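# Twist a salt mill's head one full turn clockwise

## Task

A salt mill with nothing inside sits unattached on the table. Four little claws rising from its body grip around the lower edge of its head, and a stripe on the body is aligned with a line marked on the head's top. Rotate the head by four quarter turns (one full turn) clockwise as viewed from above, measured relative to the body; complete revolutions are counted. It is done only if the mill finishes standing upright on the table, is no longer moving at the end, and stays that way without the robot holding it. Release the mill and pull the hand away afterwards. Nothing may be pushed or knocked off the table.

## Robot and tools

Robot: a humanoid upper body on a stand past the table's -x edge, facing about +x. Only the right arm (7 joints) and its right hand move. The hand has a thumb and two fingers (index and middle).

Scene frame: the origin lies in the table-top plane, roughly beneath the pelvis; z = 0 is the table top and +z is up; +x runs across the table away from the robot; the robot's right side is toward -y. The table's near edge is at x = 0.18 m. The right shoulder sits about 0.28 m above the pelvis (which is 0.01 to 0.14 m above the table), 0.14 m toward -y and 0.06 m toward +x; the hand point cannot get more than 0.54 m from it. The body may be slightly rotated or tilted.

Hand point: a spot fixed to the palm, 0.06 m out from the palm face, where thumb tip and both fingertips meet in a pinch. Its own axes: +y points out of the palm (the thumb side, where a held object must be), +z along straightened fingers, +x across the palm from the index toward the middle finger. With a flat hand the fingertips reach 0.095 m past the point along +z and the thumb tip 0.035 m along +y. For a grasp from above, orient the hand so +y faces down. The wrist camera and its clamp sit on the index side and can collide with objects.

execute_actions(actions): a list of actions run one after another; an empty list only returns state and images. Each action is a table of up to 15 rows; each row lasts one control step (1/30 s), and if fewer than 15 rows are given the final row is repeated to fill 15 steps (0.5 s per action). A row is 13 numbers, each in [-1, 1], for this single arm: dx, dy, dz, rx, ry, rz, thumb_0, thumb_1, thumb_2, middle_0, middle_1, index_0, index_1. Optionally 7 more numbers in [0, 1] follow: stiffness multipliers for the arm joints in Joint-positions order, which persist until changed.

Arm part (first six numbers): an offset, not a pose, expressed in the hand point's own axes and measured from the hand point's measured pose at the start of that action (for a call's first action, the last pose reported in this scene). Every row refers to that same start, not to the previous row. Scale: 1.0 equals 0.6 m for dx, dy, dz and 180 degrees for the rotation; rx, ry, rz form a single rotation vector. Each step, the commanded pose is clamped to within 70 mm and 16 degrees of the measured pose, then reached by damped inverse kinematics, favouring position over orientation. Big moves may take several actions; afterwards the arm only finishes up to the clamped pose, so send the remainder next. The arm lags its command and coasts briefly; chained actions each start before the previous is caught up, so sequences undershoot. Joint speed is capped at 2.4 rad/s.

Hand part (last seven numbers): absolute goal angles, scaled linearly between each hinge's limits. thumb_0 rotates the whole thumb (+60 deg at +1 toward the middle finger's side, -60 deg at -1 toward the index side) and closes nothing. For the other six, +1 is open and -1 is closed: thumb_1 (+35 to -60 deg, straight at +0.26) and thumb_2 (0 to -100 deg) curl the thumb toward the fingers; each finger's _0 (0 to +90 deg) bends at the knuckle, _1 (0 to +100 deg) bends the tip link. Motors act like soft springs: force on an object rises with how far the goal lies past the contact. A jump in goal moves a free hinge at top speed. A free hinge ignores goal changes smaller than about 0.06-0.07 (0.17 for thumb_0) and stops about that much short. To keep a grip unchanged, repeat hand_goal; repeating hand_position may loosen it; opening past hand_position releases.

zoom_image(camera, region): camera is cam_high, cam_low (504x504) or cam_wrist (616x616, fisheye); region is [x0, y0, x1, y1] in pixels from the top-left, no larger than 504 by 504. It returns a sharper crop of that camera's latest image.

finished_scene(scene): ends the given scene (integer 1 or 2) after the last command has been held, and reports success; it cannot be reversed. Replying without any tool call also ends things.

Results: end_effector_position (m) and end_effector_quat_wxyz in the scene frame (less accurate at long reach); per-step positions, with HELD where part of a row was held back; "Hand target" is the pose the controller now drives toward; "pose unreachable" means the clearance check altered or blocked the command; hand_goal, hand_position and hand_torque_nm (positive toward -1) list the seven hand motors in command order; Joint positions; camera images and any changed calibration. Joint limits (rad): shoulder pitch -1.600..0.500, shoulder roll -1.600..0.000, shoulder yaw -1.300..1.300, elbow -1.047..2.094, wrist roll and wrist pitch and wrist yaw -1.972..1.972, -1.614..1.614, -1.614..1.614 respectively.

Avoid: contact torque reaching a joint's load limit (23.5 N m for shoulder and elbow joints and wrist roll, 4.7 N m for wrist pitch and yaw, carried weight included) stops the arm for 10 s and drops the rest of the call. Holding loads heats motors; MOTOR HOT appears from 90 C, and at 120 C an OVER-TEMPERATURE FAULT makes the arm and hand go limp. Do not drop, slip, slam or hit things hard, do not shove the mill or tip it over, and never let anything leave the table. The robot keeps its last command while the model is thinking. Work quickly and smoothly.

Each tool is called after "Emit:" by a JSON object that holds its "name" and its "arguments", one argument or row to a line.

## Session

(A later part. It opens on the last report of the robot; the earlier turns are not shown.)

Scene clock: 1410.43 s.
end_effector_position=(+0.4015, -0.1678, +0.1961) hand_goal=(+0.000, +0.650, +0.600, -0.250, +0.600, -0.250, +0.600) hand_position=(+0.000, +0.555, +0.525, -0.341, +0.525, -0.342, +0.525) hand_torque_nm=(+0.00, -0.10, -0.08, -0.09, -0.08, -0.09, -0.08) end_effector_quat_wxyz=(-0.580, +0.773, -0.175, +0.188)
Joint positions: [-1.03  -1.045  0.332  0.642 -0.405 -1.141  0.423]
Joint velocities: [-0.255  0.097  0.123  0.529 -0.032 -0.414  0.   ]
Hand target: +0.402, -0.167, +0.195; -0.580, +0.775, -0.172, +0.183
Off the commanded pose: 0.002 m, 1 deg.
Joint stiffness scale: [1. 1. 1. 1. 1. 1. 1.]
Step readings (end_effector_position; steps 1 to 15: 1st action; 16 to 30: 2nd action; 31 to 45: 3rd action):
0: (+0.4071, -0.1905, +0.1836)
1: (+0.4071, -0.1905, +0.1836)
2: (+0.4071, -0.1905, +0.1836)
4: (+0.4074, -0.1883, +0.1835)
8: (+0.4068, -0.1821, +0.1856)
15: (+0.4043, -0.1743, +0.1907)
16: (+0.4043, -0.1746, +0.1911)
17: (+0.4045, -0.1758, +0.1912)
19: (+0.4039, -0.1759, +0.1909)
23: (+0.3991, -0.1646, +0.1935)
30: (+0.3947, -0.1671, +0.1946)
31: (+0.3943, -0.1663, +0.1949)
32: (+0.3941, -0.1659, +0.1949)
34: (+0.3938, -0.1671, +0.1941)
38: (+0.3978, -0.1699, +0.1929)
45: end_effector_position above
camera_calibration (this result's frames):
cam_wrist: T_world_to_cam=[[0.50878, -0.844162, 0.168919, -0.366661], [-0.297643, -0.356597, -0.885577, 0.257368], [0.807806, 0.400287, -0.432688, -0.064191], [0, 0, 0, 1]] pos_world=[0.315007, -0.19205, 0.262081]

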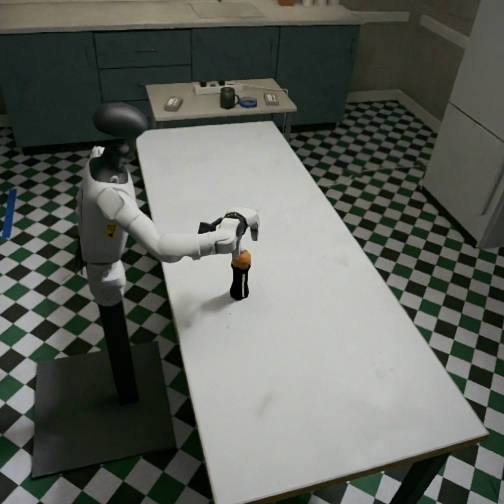

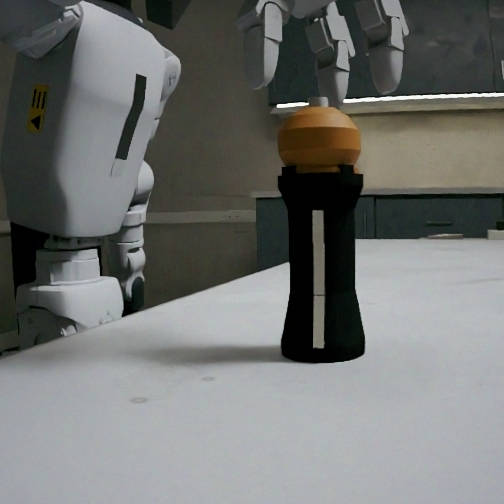

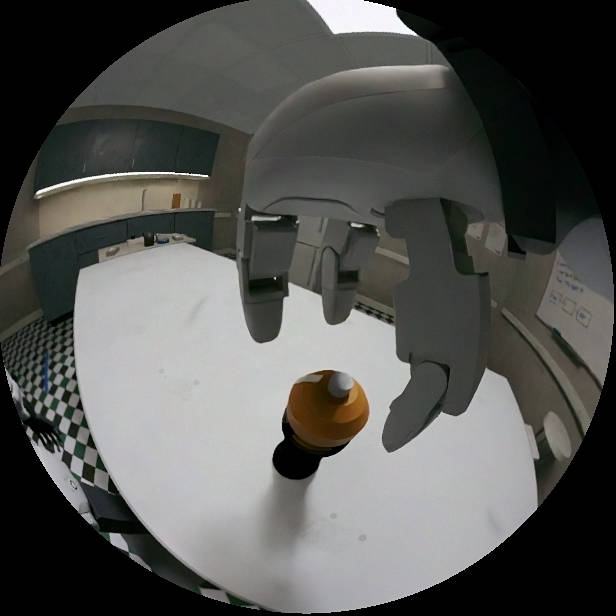

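Emit:
{"name": "execute_actions", "arguments": {
  "actions": [
    [[0.003,0.002,-0.003,-0.003,0,0.008,0,0.65,0.6,-0.25,0.6,-0.25,0.6],[0.006,0.005,-0.005,-0.006,0,0.016,0,0.65,0.6,-0.25,0.6,-0.25,0.6],[0.007,0.01,-0.006,-0.008,0,0.023,0,0.65,0.6,-0.25,0.6,-0.25,0.6],[0.007,0.016,-0.005,-0.01,0,0.028,0,0.65,0.6,-0.25,0.6,-0.25,0.6],[0.0065,0.022,-0.0035,-0.01,0,0.028,0,0.65,0.6,-0.25,0.6,-0.25,0.6],[0.006,0.028,-0.002,-0.01,0,0.028,0,0.65,0.6,-0.25,0.6,-0.25,0.6],[0.0055,0.034,-0.0005,-0.01,0,0.028,0,0.65,0.6,-0.25,0.6,-0.25,0.6],[0.005,0.04,0.001,-0.01,0,0.028,0,0.62,0.6,-0.28,0.6,-0.28,0.6],[0.0045,0.046,0.0027,-0.01,0,0.028,0,0.6,0.58,-0.3,0.6,-0.3,0.6],[0.004,0.051,0.004,-0.01,0,0.028,0,0.57,0.57,-0.33,0.58,-0.33,0.58],[0.0037,0.055,0.005,-0.01,0,0.028,0,0.53,0.56,-0.36,0.58,-0.36,0.58],[0.0035,0.058,0.0058,-0.01,0,0.028,0,0.5,0.55,-0.4,0.58,-0.4,0.58]]
  ]
}}

Scene clock: 1430.77 s.
end_effector_position=(+0.4020, -0.1745, +0.1622) hand_goal=(+0.000, +0.500, +0.550, -0.400, +0.580, -0.400, +0.580) hand_position=(+0.000, +0.555, +0.525, -0.340, +0.525, -0.341, +0.525) hand_torque_nm=(+0.00, +0.06, -0.03, +0.06, -0.06, +0.06, -0.06) end_effector_quat_wxyz=(-0.575, +0.773, -0.216, +0.158)
Joint positions: [-1.071 -0.969  0.374  0.879 -0.523 -1.243  0.332]
Joint velocities: [-0.002  0.069  0.003  0.233 -0.337 -0.151 -0.302]
Hand target: +0.403, -0.175, +0.162; -0.577, +0.772, -0.213, +0.159
Off the commanded pose: 0.001 m, 1 deg.
Joint stiffness scale: [1. 1. 1. 1. 1. 1. 1.]
Step readings (end_effector_position):
0: (+0.4015, -0.1679, +0.1953)
1: (+0.4015, -0.1679, +0.1953)
2: (+0.4016, -0.1681, +0.1952)
4: (+0.4022, -0.1706, +0.1945)
8: (+0.4040, -0.1766, +0.1870)
15: end_effector_position above
camera_calibration (this result's frames):
cam_wrist: T_world_to_cam=[[0.49599, -0.861925, 0.105261, -0.354486], [-0.391819, -0.330337, -0.858694, 0.263156], [0.774901, 0.38466, -0.501563, -0.0549252], [0, 0, 0, 1]] pos_world=[0.321493, -0.197483, 0.235735]

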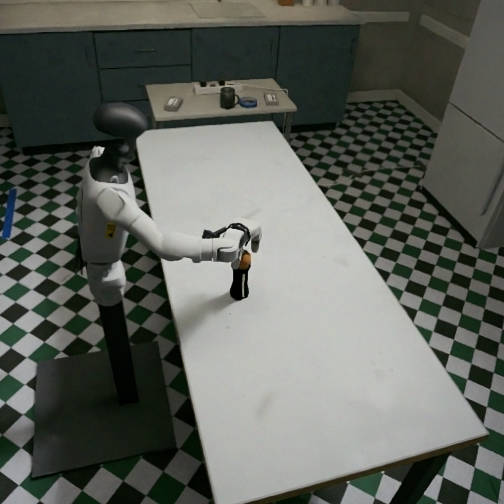

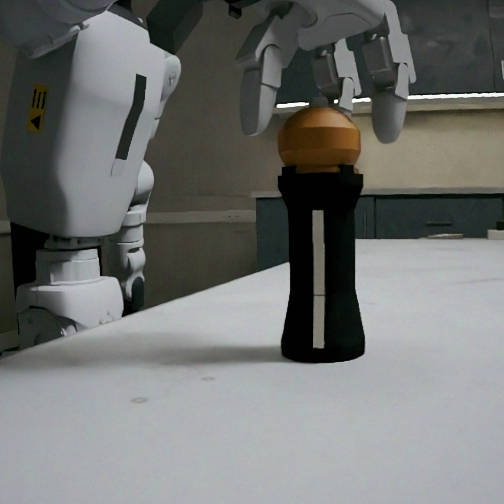

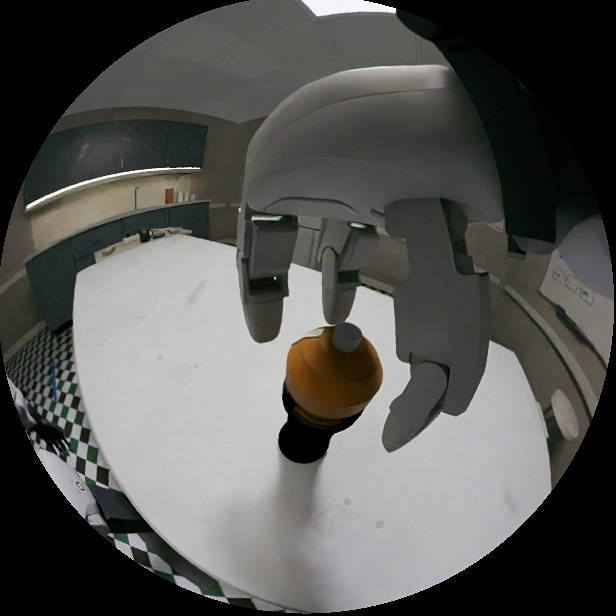

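Emit:
{"name": "execute_actions", "arguments": {
  "actions": [
    [[0,0,0,0,0,0,0,0.4,0.52,-0.45,0.54,-0.45,0.54],[0,0,0,0,0,0,0,0.25,0.46,-0.55,0.48,-0.53,0.48],[0,0,0,0,0,0,0,0.1,0.41,-0.67,0.4,-0.65,0.4],[0,0,0,0,0,0,0,-0.05,0.36,-0.77,0.34,-0.76,0.34],[0,0,0,0,0,0,0,-0.2,0.3,-0.87,0.28,-0.87,0.28],[0,0,0,0,0,0,0,-0.33,0.26,-0.94,0.24,-0.94,0.24],[0,0,0,0,0,0,0,-0.45,0.22,-1,0.2,-1,0.2],[0,0,0,0,0,0,0,-0.45,0.22,-1,0.2,-1,0.2],[0,0,0,0,0,0,0,-0.45,0.22,-1,0.2,-1,0.2],[0,0,0,0,0,0,0,-0.45,0.22,-1,0.2,-1,0.2],[0,0,0,0,0,0,0,-0.45,0.22,-1,0.2,-1,0.2],[-0.002,0.008,0.0007,0,0,0,0,-0.45,0.22,-1,0.2,-1,0.2],[-0.004,0.016,0.0015,0,0,0,0,-0.45,0.22,-1,0.2,-1,0.2],[-0.0069,0.0238,0.0025,0,0,0,0,-0.45,0.22,-1,0.2,-1,0.2],[-0.0069,0.0238,0.0025,0,0,0,0,-0.45,0.22,-1,0.2,-1,0.2]],
    [[-0.0069,0.025,0.0028,0,0.0133,0.004,0,-0.45,0.22,-1,0.2,-1,0.2],[-0.0069,0.025,0.0028,0,0.0266,0.008,0,-0.45,0.22,-1,0.2,-1,0.2],[-0.0069,0.025,0.0028,0,0.0399,0.012,0,-0.45,0.22,-1,0.2,-1,0.2],[-0.0069,0.025,0.0028,0,0.0505,0.015,0,-0.45,0.22,-1,0.2,-1,0.2],[-0.006,0.025,0.0028,0,0.061,0.018,0,-0.45,0.22,-1,0.2,-1,0.2],[-0.005,0.025,0.0027,0,0.072,0.0215,0,-0.45,0.22,-1,0.2,-1,0.2],[-0.004,0.025,0.0026,0,0.0825,0.025,0,-0.45,0.22,-1,0.2,-1,0.2],[-0.003,0.025,0.0025,0,0.093,0.028,0,-0.45,0.22,-1,0.2,-1,0.2],[-0.002,0.025,0.0023,0,0.104,0.031,0,-0.45,0.22,-1,0.2,-1,0.2],[-0.001,0.0251,0.002,0,0.1145,0.0345,0,-0.45,0.22,-1,0.2,-1,0.2],[0,0.0252,0.0017,0,0.125,0.0375,0,-0.45,0.22,-1,0.2,-1,0.2],[0.001,0.0253,0.0014,0,0.1355,0.041,0,-0.45,0.22,-1,0.2,-1,0.2],[0.002,0.0254,0.001,0,0.146,0.044,0,-0.45,0.22,-1,0.2,-1,0.2],[0.003,0.0255,0.0006,0,0.157,0.047,0,-0.45,0.22,-1,0.2,-1,0.2],[0.004,0.0256,0.0002,0,0.1675,0.05,0,-0.45,0.22,-1,0.2,-1,0.2]],
    [[-0.0025,0.0272,0.0018,0,0.064,0.019,0,-0.45,0.22,-1,0.2,-1,0.2],[-0.0016,0.0273,0.0016,0,0.0745,0.022,0,-0.45,0.22,-1,0.2,-1,0.2],[-0.0006,0.0273,0.0014,0,0.085,0.025,0,-0.45,0.22,-1,0.2,-1,0.2],[0.0003,0.0274,0.0012,0,0.096,0.028,0,-0.45,0.22,-1,0.2,-1,0.2],[0.0013,0.0274,0.0009,0,0.1065,0.031,0,-0.45,0.22,-1,0.2,-1,0.2],[0.0022,0.0275,0.0006,0,0.117,0.034,0,-0.45,0.22,-1,0.2,-1,0.2],[0.0031,0.0276,0.0003,0,0.128,0.037,0,-0.45,0.22,-1,0.2,-1,0.2],[0.004,0.0277,0,0,0.1385,0.04,0,-0.45,0.22,-1,0.2,-1,0.2],[0.005,0.0278,-0.0004,0,0.149,0.043,0,-0.45,0.22,-1,0.2,-1,0.2],[0.0059,0.0279,-0.0008,0,0.16,0.046,0,-0.45,0.22,-1,0.2,-1,0.2],[0.0068,0.028,-0.0012,0,0.1705,0.049,0,-0.45,0.22,-1,0.2,-1,0.2],[0.0077,0.0281,-0.0017,0,0.181,0.052,0,-0.45,0.22,-1,0.2,-1,0.2],[0.0085,0.0282,-0.0022,0,0.192,0.055,0,-0.45,0.22,-1,0.2,-1,0.2],[0.0093,0.0283,-0.0027,0,0.2025,0.058,0,-0.45,0.22,-1,0.2,-1,0.2],[0.0105,0.0285,-0.0034,0,0.213,0.061,0,-0.45,0.22,-1,0.2,-1,0.2]]
  ]
}}

Scene clock: 1468.20 s.
end_effector_position=(+0.4091, -0.1835, +0.1632) hand_goal=(+0.000, -0.450, +0.220, -1.000, +0.200, -1.000, +0.200) hand_position=(+0.000, +0.287, +0.505, -0.556, +0.432, -0.583, +0.426) hand_torque_nm=(+0.00, +0.64, +0.31, +0.43, +0.25, +0.40, +0.24) end_effector_quat_wxyz=(-0.502, +0.570, -0.526, +0.382)
Joint positions: [-0.582 -0.904  0.194 -0.193 -0.581  0.341  0.452]
Joint velocities: [-0.156  0.391  0.307 -0.571 -0.752  1.778  0.353]
Hand target: +0.404, -0.183, +0.148; -0.466, +0.548, -0.573, +0.392
Off the commanded pose: 0.017 m, 10 deg.
Joint stiffness scale: [1. 1. 1. 1. 1. 1. 1.]
Step readings (end_effector_position; steps 1 to 15: 1st action; 16 to 30: 2nd action; 31 to 45: 3rd action):
0: (+0.4031, -0.1745, +0.1628)
1: (+0.4031, -0.1745, +0.1628)
2: (+0.4031, -0.1746, +0.1627)
4: (+0.4026, -0.1742, +0.1626)
8: (+0.4024, -0.1747, +0.1623)
15: (+0.4024, -0.1743, +0.1622)
16: (+0.4022, -0.1745, +0.1621)
17: (+0.4022, -0.1746, +0.1622)
19: (+0.4027, -0.1744, +0.1624)
23: (+0.4036, -0.1754, +0.1638)
30: (+0.4056, -0.1774, +0.1635)
31: (+0.4057, -0.1778, +0.1635)
32: (+0.4060, -0.1782, +0.1635)
34: (+0.4065, -0.1792, +0.1638)
38: (+0.4076, -0.1807, +0.1639)
45: end_effector_position above
camera_calibration (this result's frames):
cam_wrist: T_world_to_cam=[[-0.348749, -0.937113, -0.0138763, -0.0146927], [-0.443439, 0.178035, -0.878445, 0.381408], [0.825673, -0.300204, -0.477642, -0.206741], [0, 0, 0, 1]] pos_world=[0.334708, -0.143737, 0.236094]

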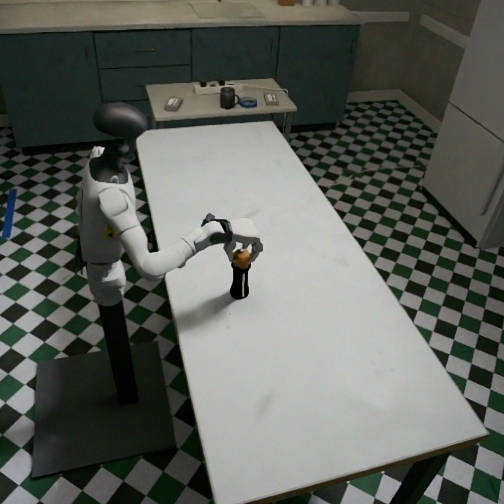

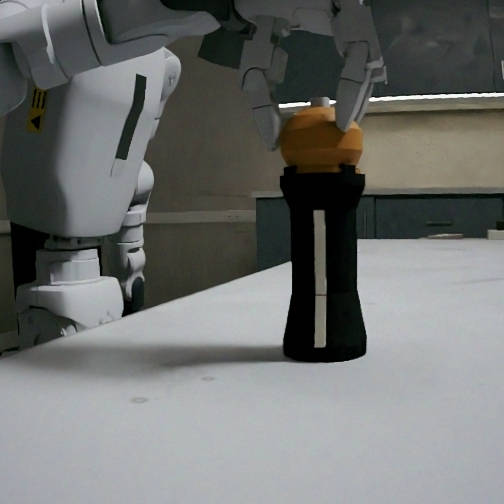

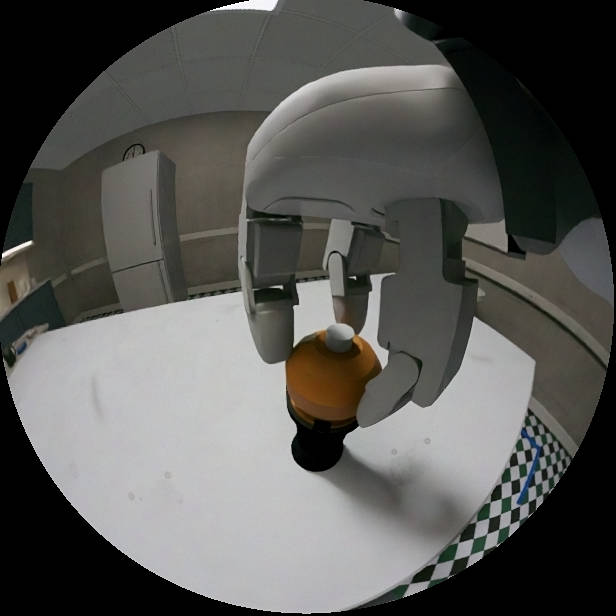

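Emit:
{"name": "execute_actions", "arguments": {
  "actions": [
    [[0.0052,0.028,-0.0045,-0.008,0.0703,-0.005,0,-0.45,0.22,-1,0.2,-1,0.2],[0.0062,0.028,-0.0047,-0.007,0.0811,-0.0027,0,-0.45,0.22,-1,0.2,-1,0.2],[0.0072,0.028,-0.0049,-0.006,0.0919,-0.0004,0,-0.45,0.22,-1,0.2,-1,0.2],[0.0081,0.0281,-0.0052,-0.005,0.1027,0.0019,0,-0.45,0.22,-1,0.2,-1,0.2],[0.0091,0.0281,-0.0054,-0.004,0.1135,0.0042,0,-0.45,0.22,-1,0.2,-1,0.2],[0.01,0.0282,-0.0057,-0.003,0.1243,0.0065,0,-0.45,0.22,-1,0.2,-1,0.2],[0.0109,0.0283,-0.0061,-0.002,0.1351,0.0088,0,-0.45,0.22,-1,0.2,-1,0.2],[0.0118,0.0284,-0.0064,-0.001,0.1459,0.0111,0,-0.45,0.22,-1,0.2,-1,0.2],[0.0128,0.0285,-0.0069,0,0.1567,0.0134,0,-0.45,0.22,-1,0.2,-1,0.2],[0.0141,0.0286,-0.0075,0.001,0.1675,0.0157,0,-0.45,0.22,-1,0.2,-1,0.2],[0.0155,0.0288,-0.0085,0.002,0.1783,0.018,0,-0.45,0.22,-1,0.2,-1,0.2]]
  ]
}}

Scene clock: 1489.90 s.
end_effector_position=(+0.4099, -0.1890, +0.1626) hand_goal=(+0.000, -0.450, +0.220, -1.000, +0.200, -1.000, +0.200) hand_position=(+0.000, +0.287, +0.488, -0.577, +0.429, -0.596, +0.422) hand_torque_nm=(+0.00, +0.64, +0.29, +0.40, +0.24, +0.39, +0.24) end_effector_quat_wxyz=(+0.385, -0.423, +0.639, -0.514)
Joint positions: [-0.764 -0.715  0.506 -0.234 -1.1    1.121  0.672]
Joint velocities: [-0.477  0.12   0.54   0.445 -0.607  0.671  0.519]
Hand target: +0.403, -0.192, +0.146; +0.350, -0.430, +0.659, -0.509
Off the commanded pose: 0.018 m, 5 deg.
Joint stiffness scale: [1. 1. 1. 1. 1. 1. 1.]
Step readings (end_effector_position):
0: (+0.4101, -0.1845, +0.1628)
1: (+0.4101, -0.1845, +0.1628)
2: (+0.4101, -0.1846, +0.1628)
4: (+0.4102, -0.1851, +0.1629)
8: (+0.4097, -0.1866, +0.1630)
15: end_effector_position above
camera_calibration (this result's frames):
cam_wrist: T_world_to_cam=[[-0.762158, -0.647386, 0.00231665, 0.202054], [-0.285622, 0.333043, -0.898612, 0.350179], [0.580977, -0.685546, -0.438739, -0.188184], [0, 0, 0, 1]] pos_world=[0.363346, -0.114827, 0.231643]

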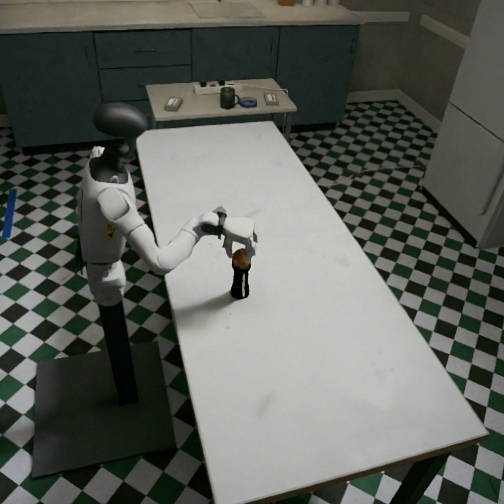

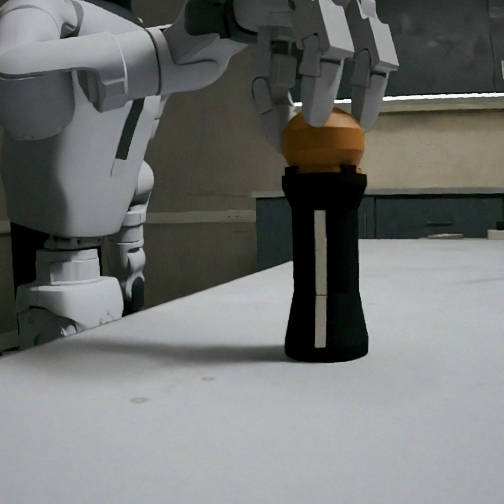

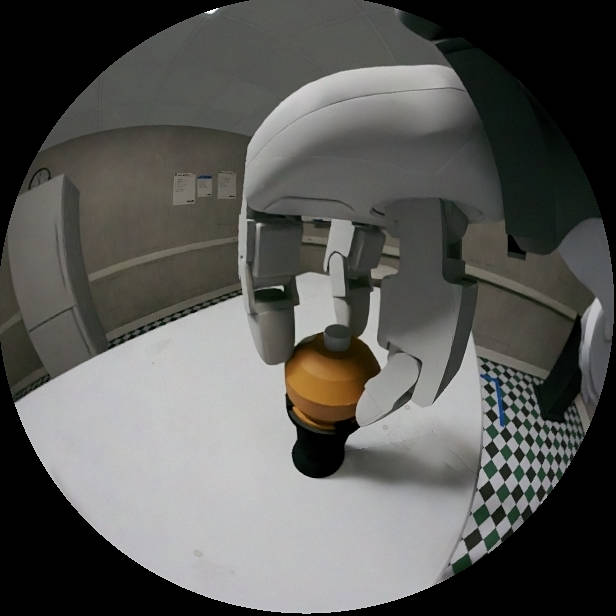

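Emit:
{"name": "execute_actions", "arguments": {
  "actions": []
}}

Scene clock: 1493.83 s.
end_effector_position=(+0.4109, -0.1900, +0.1626) hand_goal=(+0.000, -0.450, +0.220, -1.000, +0.200, -1.000, +0.200) hand_position=(+0.000, +0.287, +0.488, -0.587, +0.425, -0.598, +0.415) hand_torque_nm=(+0.00, +0.64, +0.29, +0.40, +0.24, +0.39, +0.23) end_effector_quat_wxyz=(+0.373, -0.418, +0.643, -0.522)
Joint positions: [-0.792 -0.708  0.537 -0.205 -1.135  1.156  0.701]
Joint velocities: [ 0.002  0.009 -0.011  0.006  0.     0.     0.   ]
Hand target: +0.403, -0.192, +0.146; +0.350, -0.430, +0.659, -0.509
Off the commanded pose: 0.019 m, 4 deg.
Joint stiffness scale: [1. 1. 1. 1. 1. 1. 1.]
camera_calibration (this result's frames):
cam_wrist: T_world_to_cam=[[-0.780735, -0.62466, 0.0158965, 0.211878], [-0.282097, 0.329652, -0.900972, 0.349045], [0.557561, -0.707905, -0.433586, -0.184903], [0, 0, 0, 1]] pos_world=[0.36698, -0.113606, 0.23094]

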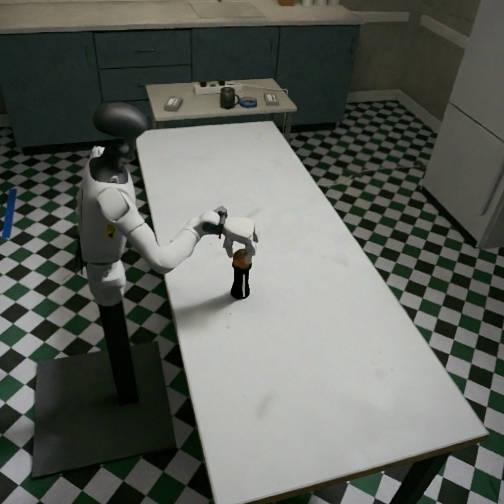

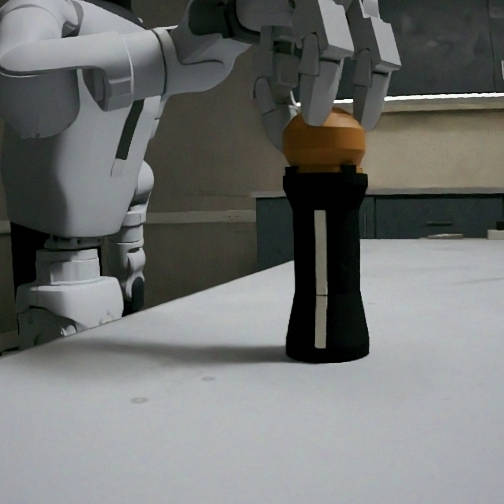

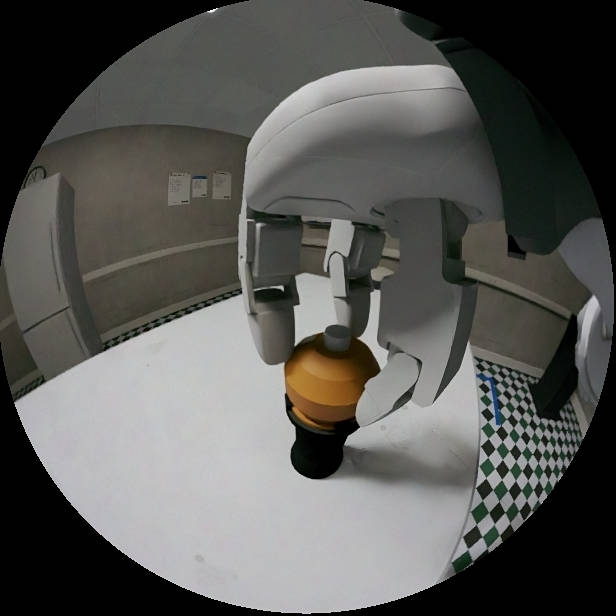

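Emit:
{"name": "execute_actions", "arguments": {
  "actions": [
    [[0,0.0066,0.0012,0,0,0,0,-0.45,0.22,-1,0.2,-1,0.2],[0,0.0066,0.0012,0,0,0,0,-0.45,0.22,-1,0.2,-1,0.2],[0,0.0066,0.0012,0,0,0,0,-0.45,0.22,-1,0.2,-1,0.2],[0,0.003,0.0006,0,0,0,0,-0.1,0.35,-0.8,0.3,-0.75,0.3],[0,0,0,0,0,0,0,0.2,0.45,-0.6,0.45,-0.55,0.45],[0,0,0,0,0,0,0,0.45,0.55,-0.4,0.58,-0.4,0.58],[0,0,0,0,0,0,0,0.65,0.6,-0.25,0.6,-0.25,0.6],[0,0,0,0,0,0,0,0.65,0.6,-0.25,0.6,-0.25,0.6],[0,-0.006,-0.0011,0,0,0,0,0.65,0.6,-0.25,0.6,-0.25,0.6],[-0.0005,-0.012,-0.0022,0,0,0,0,0.65,0.6,-0.25,0.6,-0.25,0.6],[-0.0008,-0.018,-0.0033,0,0,0,0,0.65,0.6,-0.25,0.6,-0.25,0.6],[-0.001,-0.024,-0.0044,0,0,0,0,0.65,0.6,-0.25,0.6,-0.25,0.6],[-0.0013,-0.03,-0.0054,0,0,0,0,0.65,0.6,-0.25,0.6,-0.25,0.6],[-0.0015,-0.034,-0.006,0,0,0,0,0.65,0.6,-0.25,0.6,-0.25,0.6],[-0.0016,-0.036,-0.0064,0,0,0,0,0.65,0.6,-0.25,0.6,-0.25,0.6]],
    [[0,-0.014,-0.003,0,0,0,0,0.65,0.6,-0.25,0.6,-0.25,0.6]]
  ]
}}

Emit:
{"name": "zoom_image", "arguments": {
  "camera": "cam_low",
  "region": [260, 80, 400, 220]
}}

Scene clock: 1507.13 s.
end_effector_position=(+0.4097, -0.1899, +0.1840) hand_goal=(+0.000, +0.650, +0.600, -0.250, +0.600, -0.250, +0.600) hand_position=(+0.000, +0.556, +0.525, -0.347, +0.525, -0.347, +0.525) hand_torque_nm=(+0.00, -0.10, -0.08, -0.09, -0.08, -0.09, -0.08) end_effector_quat_wxyz=(+0.371, -0.422, +0.644, -0.519)
Joint positions: [-0.858 -0.766  0.552 -0.239 -1.168  1.177  0.834]
Joint velocities: [-0.002 -0.002  0.005  0.     0.002  0.     0.   ]
Hand target: +0.409, -0.190, +0.183; +0.370, -0.422, +0.645, -0.519
Off the commanded pose: 0.001 m, 0 deg.
Joint stiffness scale: [1. 1. 1. 1. 1. 1. 1.]
Step readings (end_effector_position; steps 1 to 15: 1st action; 16 to 30: 2nd action):
0: (+0.4109, -0.1900, +0.1626)
1: (+0.4109, -0.1900, +0.1626)
2: (+0.4109, -0.1900, +0.1626)
4: (+0.4118, -0.1899, +0.1632)
8: (+0.4112, -0.1898, +0.1626)
15: (+0.4098, -0.1897, +0.1748)
16: (+0.4105, -0.1899, +0.1796)
17: (+0.4112, -0.1901, +0.1836)
19: (+0.4112, -0.1902, +0.1865)
23: (+0.4098, -0.1898, +0.1841)
30: end_effector_position above
camera_calibration (this result's frames):
cam_wrist: T_world_to_cam=[[-0.777918, -0.62794, 0.0231487, 0.207583], [-0.292584, 0.329371, -0.897724, 0.371597], [0.556092, -0.705129, -0.439949, -0.172592], [0, 0, 0, 1]] pos_world=[0.366183, -0.113743, 0.252854]

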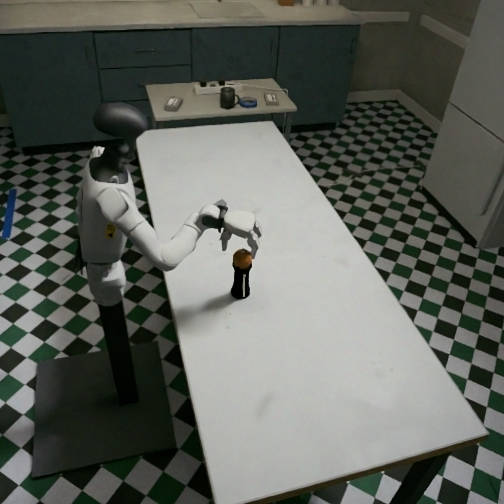

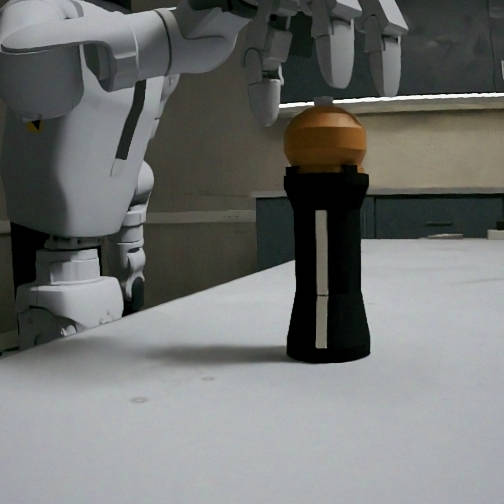

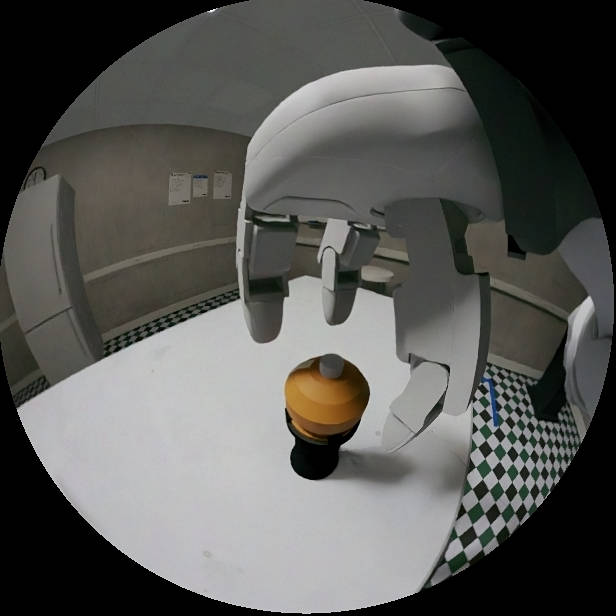

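Region (260, 80, 400, 220) of cam_low's 504x504 image, scaled by 3.600, with more detail than that image has.

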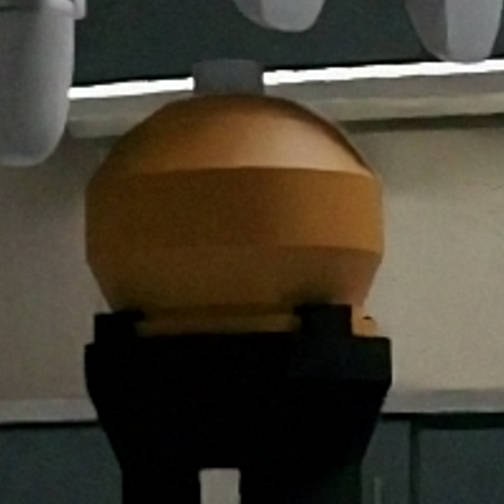

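Emit:
{"name": "execute_actions", "arguments": {
  "actions": [
    [[-0.0015,0,0,-0.003,-0.017,-0.004,0,0.65,0.6,-0.25,0.6,-0.25,0.6],[-0.003,0,-0.0003,-0.006,-0.035,-0.007,0,0.65,0.6,-0.25,0.6,-0.25,0.6],[-0.0045,0,-0.0006,-0.009,-0.052,-0.011,0,0.65,0.6,-0.25,0.6,-0.25,0.6],[-0.006,0,-0.001,-0.012,-0.069,-0.015,0,0.65,0.6,-0.25,0.6,-0.25,0.6],[-0.0075,0,-0.0014,-0.015,-0.086,-0.018,0,0.65,0.6,-0.25,0.6,-0.25,0.6],[-0.009,0,-0.0018,-0.018,-0.104,-0.022,0,0.65,0.6,-0.25,0.6,-0.25,0.6],[-0.0105,0,-0.0023,-0.021,-0.121,-0.026,0,0.65,0.6,-0.25,0.6,-0.25,0.6],[-0.012,0,-0.0028,-0.024,-0.138,-0.029,0,0.65,0.6,-0.25,0.6,-0.25,0.6],[-0.0135,0,-0.0033,-0.028,-0.156,-0.033,0,0.65,0.6,-0.25,0.6,-0.25,0.6],[-0.0148,0,-0.0038,-0.032,-0.173,-0.037,0,0.65,0.6,-0.25,0.6,-0.25,0.6],[-0.016,0,-0.0043,-0.036,-0.19,-0.041,0,0.65,0.6,-0.25,0.6,-0.25,0.6],[-0.017,0,-0.0048,-0.04,-0.208,-0.045,0,0.65,0.6,-0.25,0.6,-0.25,0.6],[-0.018,0,-0.0052,-0.043,-0.22,-0.048,0,0.65,0.6,-0.25,0.6,-0.25,0.6]],
    [[-0.001,0,0,0,-0.03,-0.009,0,0.65,0.6,-0.25,0.6,-0.25,0.6],[-0.002,0,0,0,-0.045,-0.013,0,0.65,0.6,-0.25,0.6,-0.25,0.6],[-0.003,0,0,0,-0.06,-0.018,0,0.65,0.6,-0.25,0.6,-0.25,0.6],[-0.004,0,0,0,-0.075,-0.022,0,0.65,0.6,-0.25,0.6,-0.25,0.6]]
  ]
}}

Scene clock: 1533.40 s.
end_effector_position=(+0.4056, -0.1727, +0.1911) hand_goal=(+0.000, +0.650, +0.600, -0.250, +0.600, -0.250, +0.600) hand_position=(+0.000, +0.556, +0.525, -0.344, +0.525, -0.345, +0.525) hand_torque_nm=(+0.00, -0.10, -0.08, -0.09, -0.08, -0.09, -0.08) end_effector_quat_wxyz=(-0.516, +0.654, -0.436, +0.341)
Joint positions: [-0.674 -1.032  0.196 -0.144 -0.461  0.067  0.525]
Joint velocities: [ 0.005  0.    -0.008  0.    -0.005 -0.027  0.   ]
Hand target: +0.406, -0.173, +0.192; -0.519, +0.652, -0.436, +0.340
Off the commanded pose: 0.001 m, 0 deg.
Joint stiffness scale: [1. 1. 1. 1. 1. 1. 1.]
Step readings (end_effector_position; steps 1 to 15: 1st action; 16 to 30: 2nd action):
0: (+0.4097, -0.1899, +0.1840)
1: (+0.4097, -0.1899, +0.1840)
2: (+0.4097, -0.1898, +0.1840)
4: (+0.4100, -0.1877, +0.1840)
8: (+0.4092, -0.1817, +0.1861)
15: (+0.4071, -0.1746, +0.1911)
16: (+0.4070, -0.1747, +0.1916)
17: (+0.4070, -0.1754, +0.1919)
19: (+0.4067, -0.1756, +0.1923)
23: (+0.4055, -0.1707, +0.1933)
30: end_effector_position above
camera_calibration (this result's frames):
cam_wrist: T_world_to_cam=[[-0.113106, -0.99053, 0.0778338, -0.127737], [-0.467533, -0.016063, -0.883829, 0.379798], [0.876709, -0.136356, -0.461289, -0.182844], [0, 0, 0, 1]] pos_world=[0.323422, -0.145359, 0.261275]

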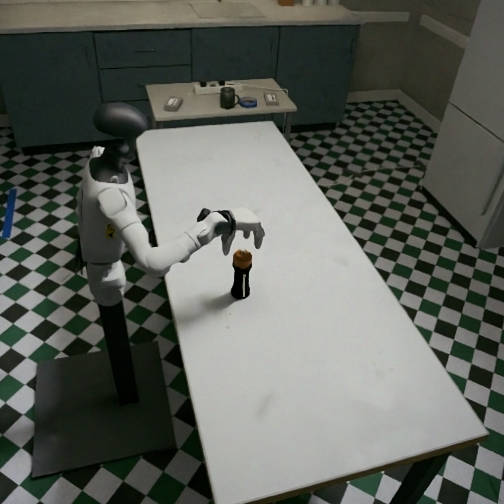

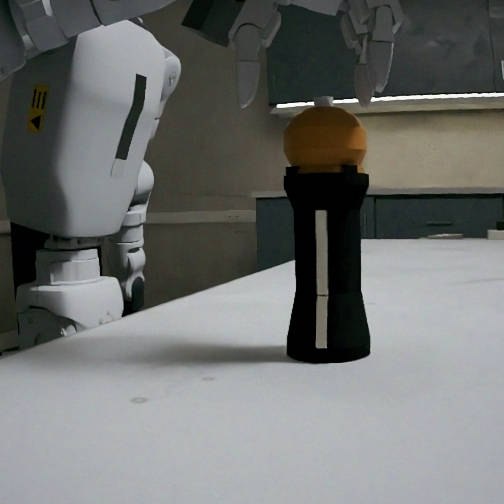

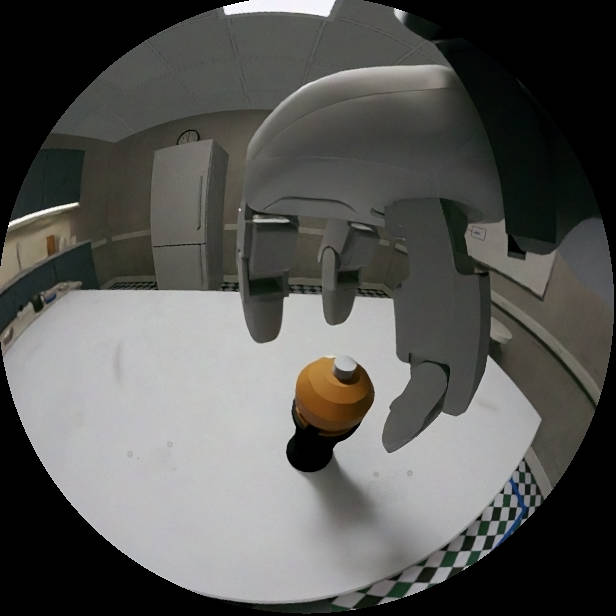

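Emit:
{"name": "execute_actions", "arguments": {
  "actions": [
    [[0.003,0.002,0,-0.004,-0.008,-0.002,0,0.65,0.6,-0.25,0.6,-0.25,0.6],[0.006,0.005,0.001,-0.008,-0.016,-0.004,0,0.65,0.6,-0.25,0.6,-0.25,0.6],[0.009,0.01,0.002,-0.012,-0.024,-0.006,0,0.65,0.6,-0.25,0.6,-0.25,0.6],[0.0107,0.016,0.0035,-0.017,-0.032,-0.008,0,0.65,0.6,-0.25,0.6,-0.25,0.6],[0.0107,0.022,0.005,-0.017,-0.032,-0.008,0,0.65,0.6,-0.25,0.6,-0.25,0.6],[0.0107,0.028,0.0065,-0.017,-0.032,-0.008,0,0.62,0.6,-0.28,0.6,-0.28,0.6],[0.0107,0.034,0.008,-0.017,-0.032,-0.008,0,0.6,0.58,-0.3,0.6,-0.3,0.6],[0.0107,0.04,0.009,-0.017,-0.032,-0.008,0,0.57,0.57,-0.33,0.58,-0.33,0.58],[0.0107,0.044,0.01,-0.017,-0.032,-0.008,0,0.53,0.56,-0.36,0.58,-0.36,0.58],[0.0107,0.0472,0.0105,-0.017,-0.032,-0.008,0,0.5,0.55,-0.4,0.58,-0.4,0.58]]
  ]
}}

Scene clock: 1548.87 s.
end_effector_position=(+0.4061, -0.1783, +0.1611) hand_goal=(+0.000, +0.500, +0.550, -0.400, +0.580, -0.400, +0.580) hand_position=(+0.000, +0.556, +0.525, -0.343, +0.525, -0.344, +0.525) hand_torque_nm=(+0.00, +0.06, -0.03, +0.05, -0.06, +0.05, -0.06) end_effector_quat_wxyz=(-0.516, +0.688, -0.414, +0.298)
Joint positions: [-0.685 -1.025  0.25   0.063 -0.442 -0.189  0.457]
Joint velocities: [-0.006  0.     0.003  0.046 -0.009 -0.017 -0.046]
Hand target: +0.408, -0.179, +0.163; -0.517, +0.687, -0.411, +0.302
Off the commanded pose: 0.002 m, 1 deg.
Joint stiffness scale: [1. 1. 1. 1. 1. 1. 1.]
Step readings (end_effector_position):
0: (+0.4057, -0.1728, +0.1913)
1: (+0.4057, -0.1728, +0.1913)
2: (+0.4056, -0.1727, +0.1912)
4: (+0.4058, -0.1730, +0.1898)
8: (+0.4077, -0.1805, +0.1800)
15: end_effector_position above
camera_calibration (this result's frames):
cam_wrist: T_world_to_cam=[[-0.00617679, -0.995468, 0.0948959, -0.177923], [-0.511308, -0.0784102, -0.855813, 0.355562], [0.859375, -0.0538072, -0.508507, -0.168464], [0, 0, 0, 1]] pos_world=[0.325477, -0.158302, 0.235514]

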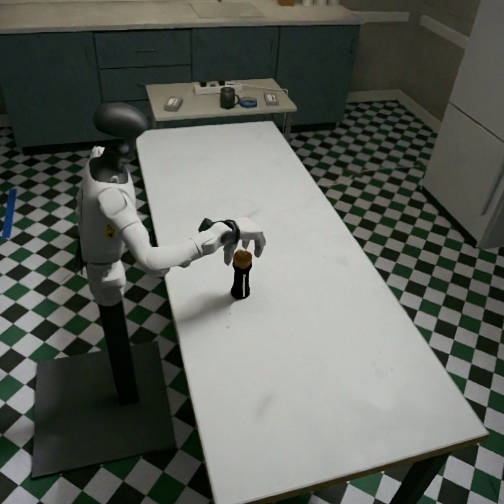

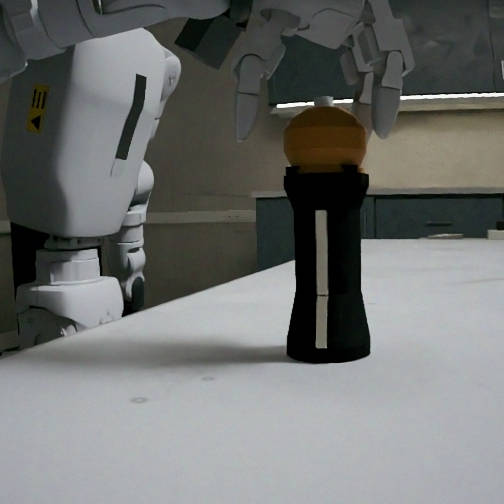

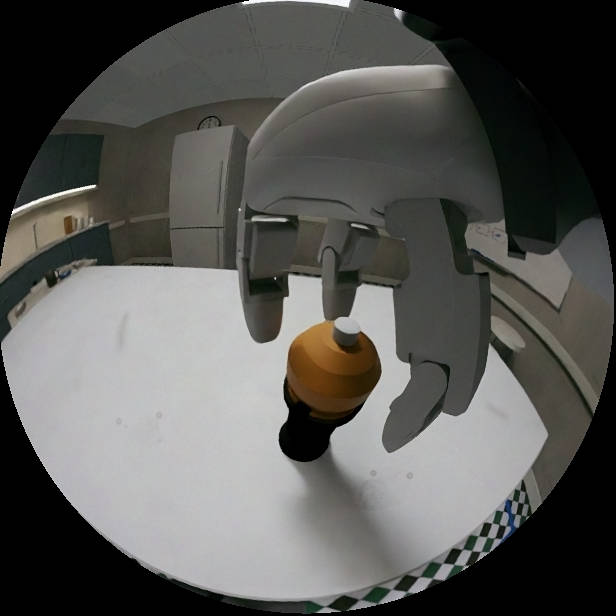

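Emit:
{"name": "execute_actions", "arguments": {
  "actions": []
}}

Scene clock: 1571.60 s.
end_effector_position=(+0.4068, -0.1780, +0.1621) hand_goal=(+0.000, +0.500, +0.550, -0.400, +0.580, -0.400, +0.580) hand_position=(+0.000, +0.556, +0.525, -0.343, +0.525, -0.344, +0.525) hand_torque_nm=(+0.00, +0.06, -0.03, +0.05, -0.06, +0.05, -0.06) end_effector_quat_wxyz=(-0.518, +0.687, -0.413, +0.299)
Joint positions: [-0.687 -1.025  0.25   0.064 -0.442 -0.19   0.455]
Joint velocities: [ 0.009 -0.015  0.005 -0.012  0.     0.     0.   ]
Hand target: +0.408, -0.179, +0.163; -0.517, +0.687, -0.411, +0.302
Off the commanded pose: 0.001 m, 1 deg.
Joint stiffness scale: [1. 1. 1. 1. 1. 1. 1.]
camera_calibration (this result's frames):
cam_wrist: T_world_to_cam=[[-0.00578236, -0.995588, 0.0936589, -0.177682], [-0.507527, -0.0777789, -0.858118, 0.355741], [0.861617, -0.0524964, -0.504838, -0.169832], [0, 0, 0, 1]] pos_world=[0.32585, -0.158144, 0.236172]

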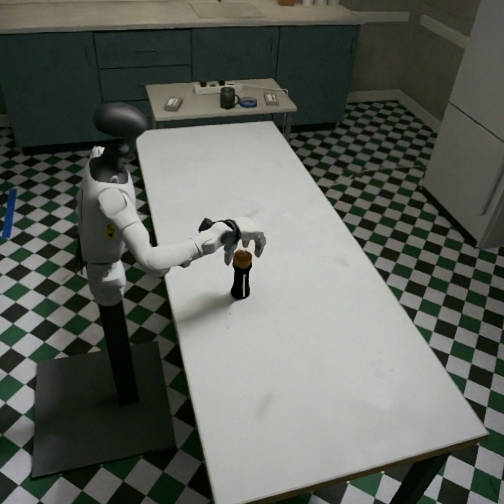

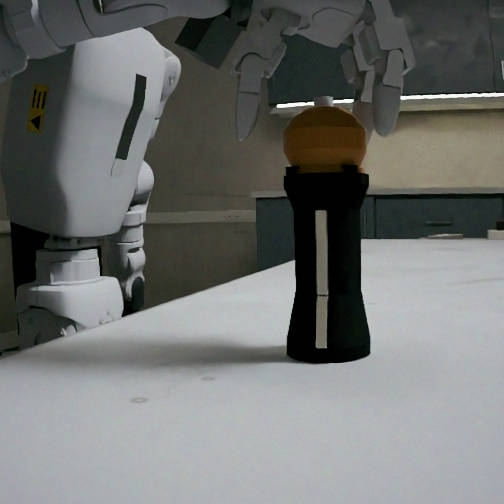

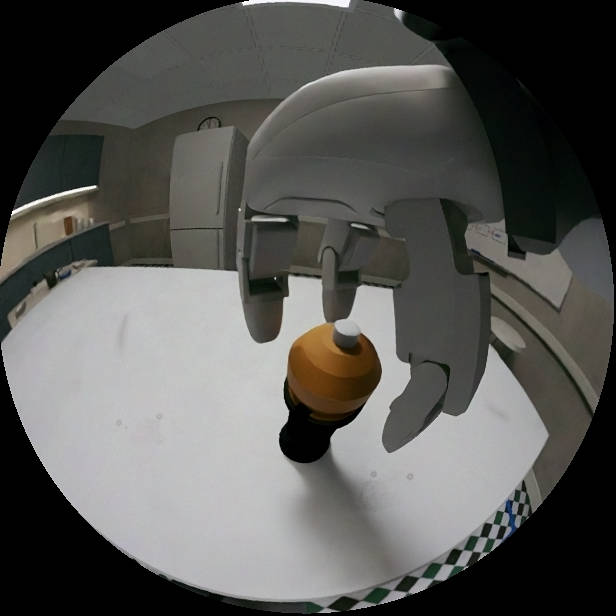

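Emit:
{"name": "execute_actions", "arguments": {
  "actions": [
    [[0,0,0,0,0,0,0,0.4,0.52,-0.45,0.54,-0.45,0.54],[0,0,0,0,0,0,0,0.25,0.46,-0.55,0.48,-0.53,0.48],[0,0,0,0,0,0,0,0.1,0.41,-0.67,0.4,-0.65,0.4],[0,0,0,0,0,0,0,-0.05,0.36,-0.77,0.34,-0.76,0.34],[0,0,0,0,0,0,0,-0.2,0.3,-0.87,0.28,-0.87,0.28],[0,0,0,0,0,0,0,-0.33,0.26,-0.94,0.24,-0.94,0.24],[0,0,0,0,0,0,0,-0.45,0.22,-1,0.2,-1,0.2]]
  ]
}}

Scene clock: 1581.13 s.
end_effector_position=(+0.4069, -0.1780, +0.1622) hand_goal=(+0.000, -0.450, +0.220, -1.000, +0.200, -1.000, +0.200) hand_position=(+0.000, +0.263, +0.498, -0.497, +0.483, -0.572, +0.449) hand_torque_nm=(+0.00, +0.64, +0.30, +0.49, +0.30, +0.41, +0.27) end_effector_quat_wxyz=(-0.518, +0.687, -0.413, +0.300)
Joint positions: [-0.687 -1.025  0.25   0.064 -0.442 -0.19   0.454]
Joint velocities: [ 0.003 -0.002 -0.002  0.006 -0.003  0.     0.   ]
Hand target: +0.407, -0.178, +0.162; -0.518, +0.687, -0.413, +0.299
Off the commanded pose: 0.000 m, 0 deg.
Joint stiffness scale: [1. 1. 1. 1. 1. 1. 1.]
Step readings (end_effector_position):
0: (+0.4068, -0.1780, +0.1621)
1: (+0.4068, -0.1780, +0.1621)
2: (+0.4068, -0.1780, +0.1621)
4: (+0.4068, -0.1780, +0.1621)
8: (+0.4069, -0.1780, +0.1622)
15: end_effector_position above
camera_calibration (this result's frames):
cam_wrist: T_world_to_cam=[[-0.00613225, -0.995618, 0.0933116, -0.177496], [-0.506939, -0.0773388, -0.858506, 0.355803], [0.86196, -0.0525678, -0.504243, -0.170109], [0, 0, 0, 1]] pos_world=[0.325909, -0.158143, 0.236245]

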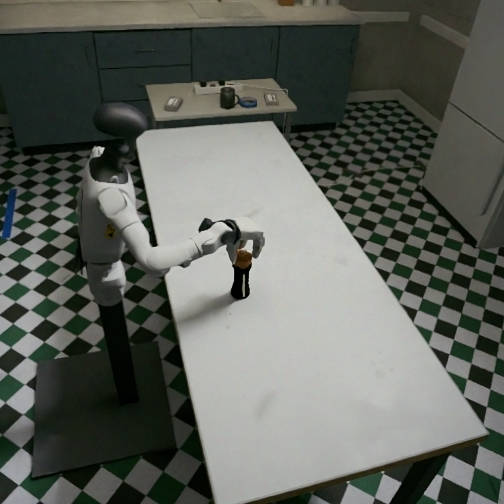

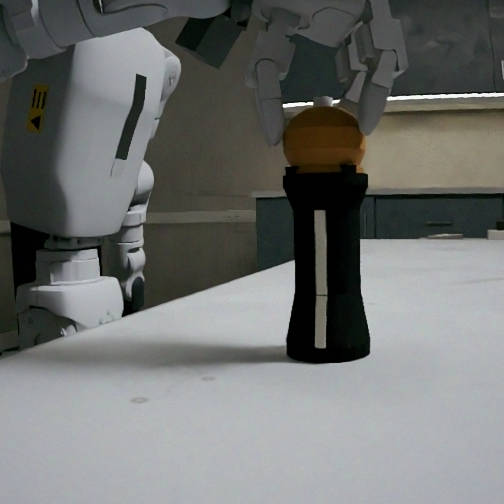

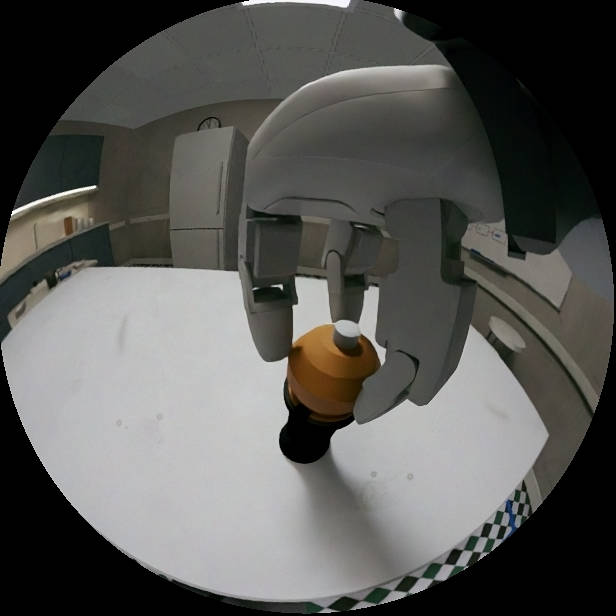

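Emit:
{"name": "execute_actions", "arguments": {
  "actions": [
    [[-0.0012,0.009,0.0002,0,0,0,0,-0.45,0.22,-1,0.2,-1,0.2],[-0.0024,0.018,0.0005,0,0,0,0,-0.45,0.22,-1,0.2,-1,0.2],[-0.0035,0.0275,0.0007,0,0,0,0,-0.45,0.22,-1,0.2,-1,0.2],[-0.0035,0.0275,0.0007,0.0002,0.0107,0.0032,0,-0.45,0.22,-1,0.2,-1,0.2],[-0.0030,0.0275,0.0007,0.0004,0.0213,0.0063,0,-0.45,0.22,-1,0.2,-1,0.2],[-0.0025,0.0275,0.0007,0.0006,0.032,0.0095,0,-0.45,0.22,-1,0.2,-1,0.2],[-0.0015,0.0275,0.0006,0.0008,0.0426,0.0126,0,-0.45,0.22,-1,0.2,-1,0.2],[-0.0005,0.0275,0.0005,0.001,0.0533,0.0158,0,-0.45,0.22,-1,0.2,-1,0.2],[0.0005,0.0276,0.0004,0.0012,0.064,0.019,0,-0.45,0.22,-1,0.2,-1,0.2],[0.0014,0.0276,0.0003,0.0014,0.0746,0.0221,0,-0.45,0.22,-1,0.2,-1,0.2],[0.0024,0.0277,0.0001,0.0016,0.0853,0.0253,0,-0.45,0.22,-1,0.2,-1,0.2],[0.0033,0.0277,-0.0001,0.0018,0.096,0.0284,0,-0.45,0.22,-1,0.2,-1,0.2],[0.0043,0.0278,-0.0003,0.002,0.1066,0.0316,0,-0.45,0.22,-1,0.2,-1,0.2],[0.0052,0.0278,-0.0006,0.0022,0.1173,0.0348,0,-0.45,0.22,-1,0.2,-1,0.2],[0.0061,0.0279,-0.001,0.0024,0.128,0.038,0,-0.45,0.22,-1,0.2,-1,0.2]]
  ]
}}

Scene clock: 1599.23 s.
end_effector_position=(+0.4092, -0.1805, +0.1621) hand_goal=(+0.000, -0.450, +0.220, -1.000, +0.200, -1.000, +0.200) hand_position=(+0.000, +0.263, +0.498, -0.508, +0.467, -0.580, +0.426) hand_torque_nm=(+0.00, +0.64, +0.30, +0.48, +0.29, +0.41, +0.24) end_effector_quat_wxyz=(-0.493, +0.609, -0.496, +0.375)
Joint positions: [-0.617 -0.945  0.242 -0.163 -0.573  0.266  0.462]
Joint velocities: [ 0.     0.374  0.16  -0.592 -0.623  1.61   0.249]
Hand target: +0.403, -0.182, +0.147; -0.460, +0.588, -0.543, +0.385
Off the commanded pose: 0.017 m, 9 deg.
Joint stiffness scale: [1. 1. 1. 1. 1. 1. 1.]
Step readings (end_effector_position):
0: (+0.4069, -0.1780, +0.1622)
1: (+0.4069, -0.1780, +0.1622)
2: (+0.4070, -0.1779, +0.1622)
4: (+0.4076, -0.1776, +0.1623)
8: (+0.4079, -0.1781, +0.1621)
15: end_effector_position above
camera_calibration (this result's frames):
cam_wrist: T_world_to_cam=[[-0.277649, -0.959247, 0.0525103, -0.0556508], [-0.468098, 0.0873519, -0.879348, 0.373903], [0.838925, -0.26873, -0.473275, -0.206914], [0, 0, 0, 1]] pos_world=[0.333157, -0.141648, 0.233786]

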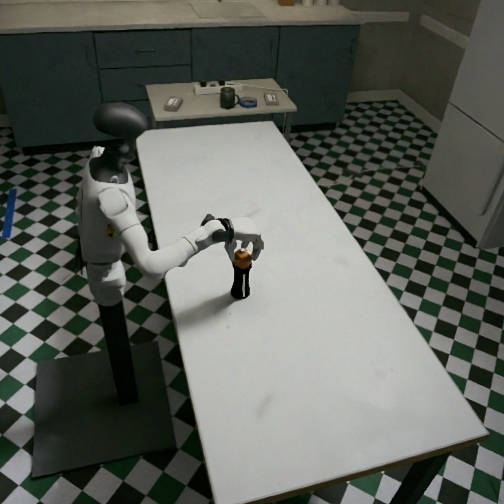

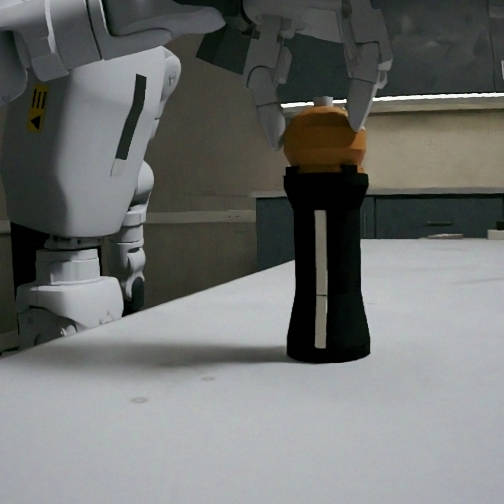

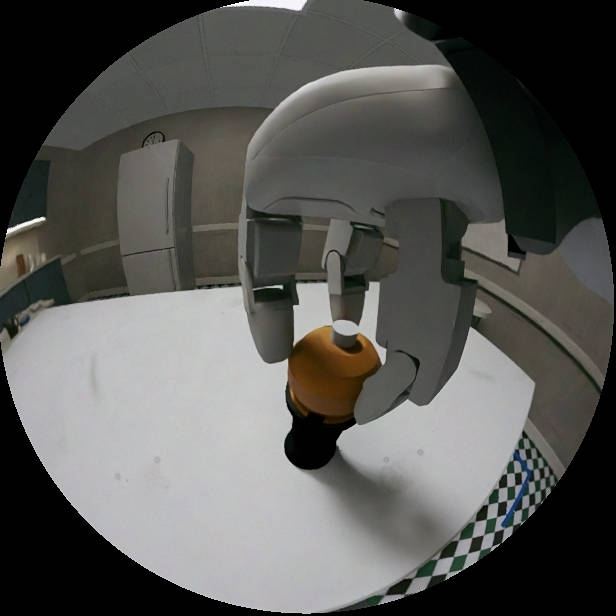

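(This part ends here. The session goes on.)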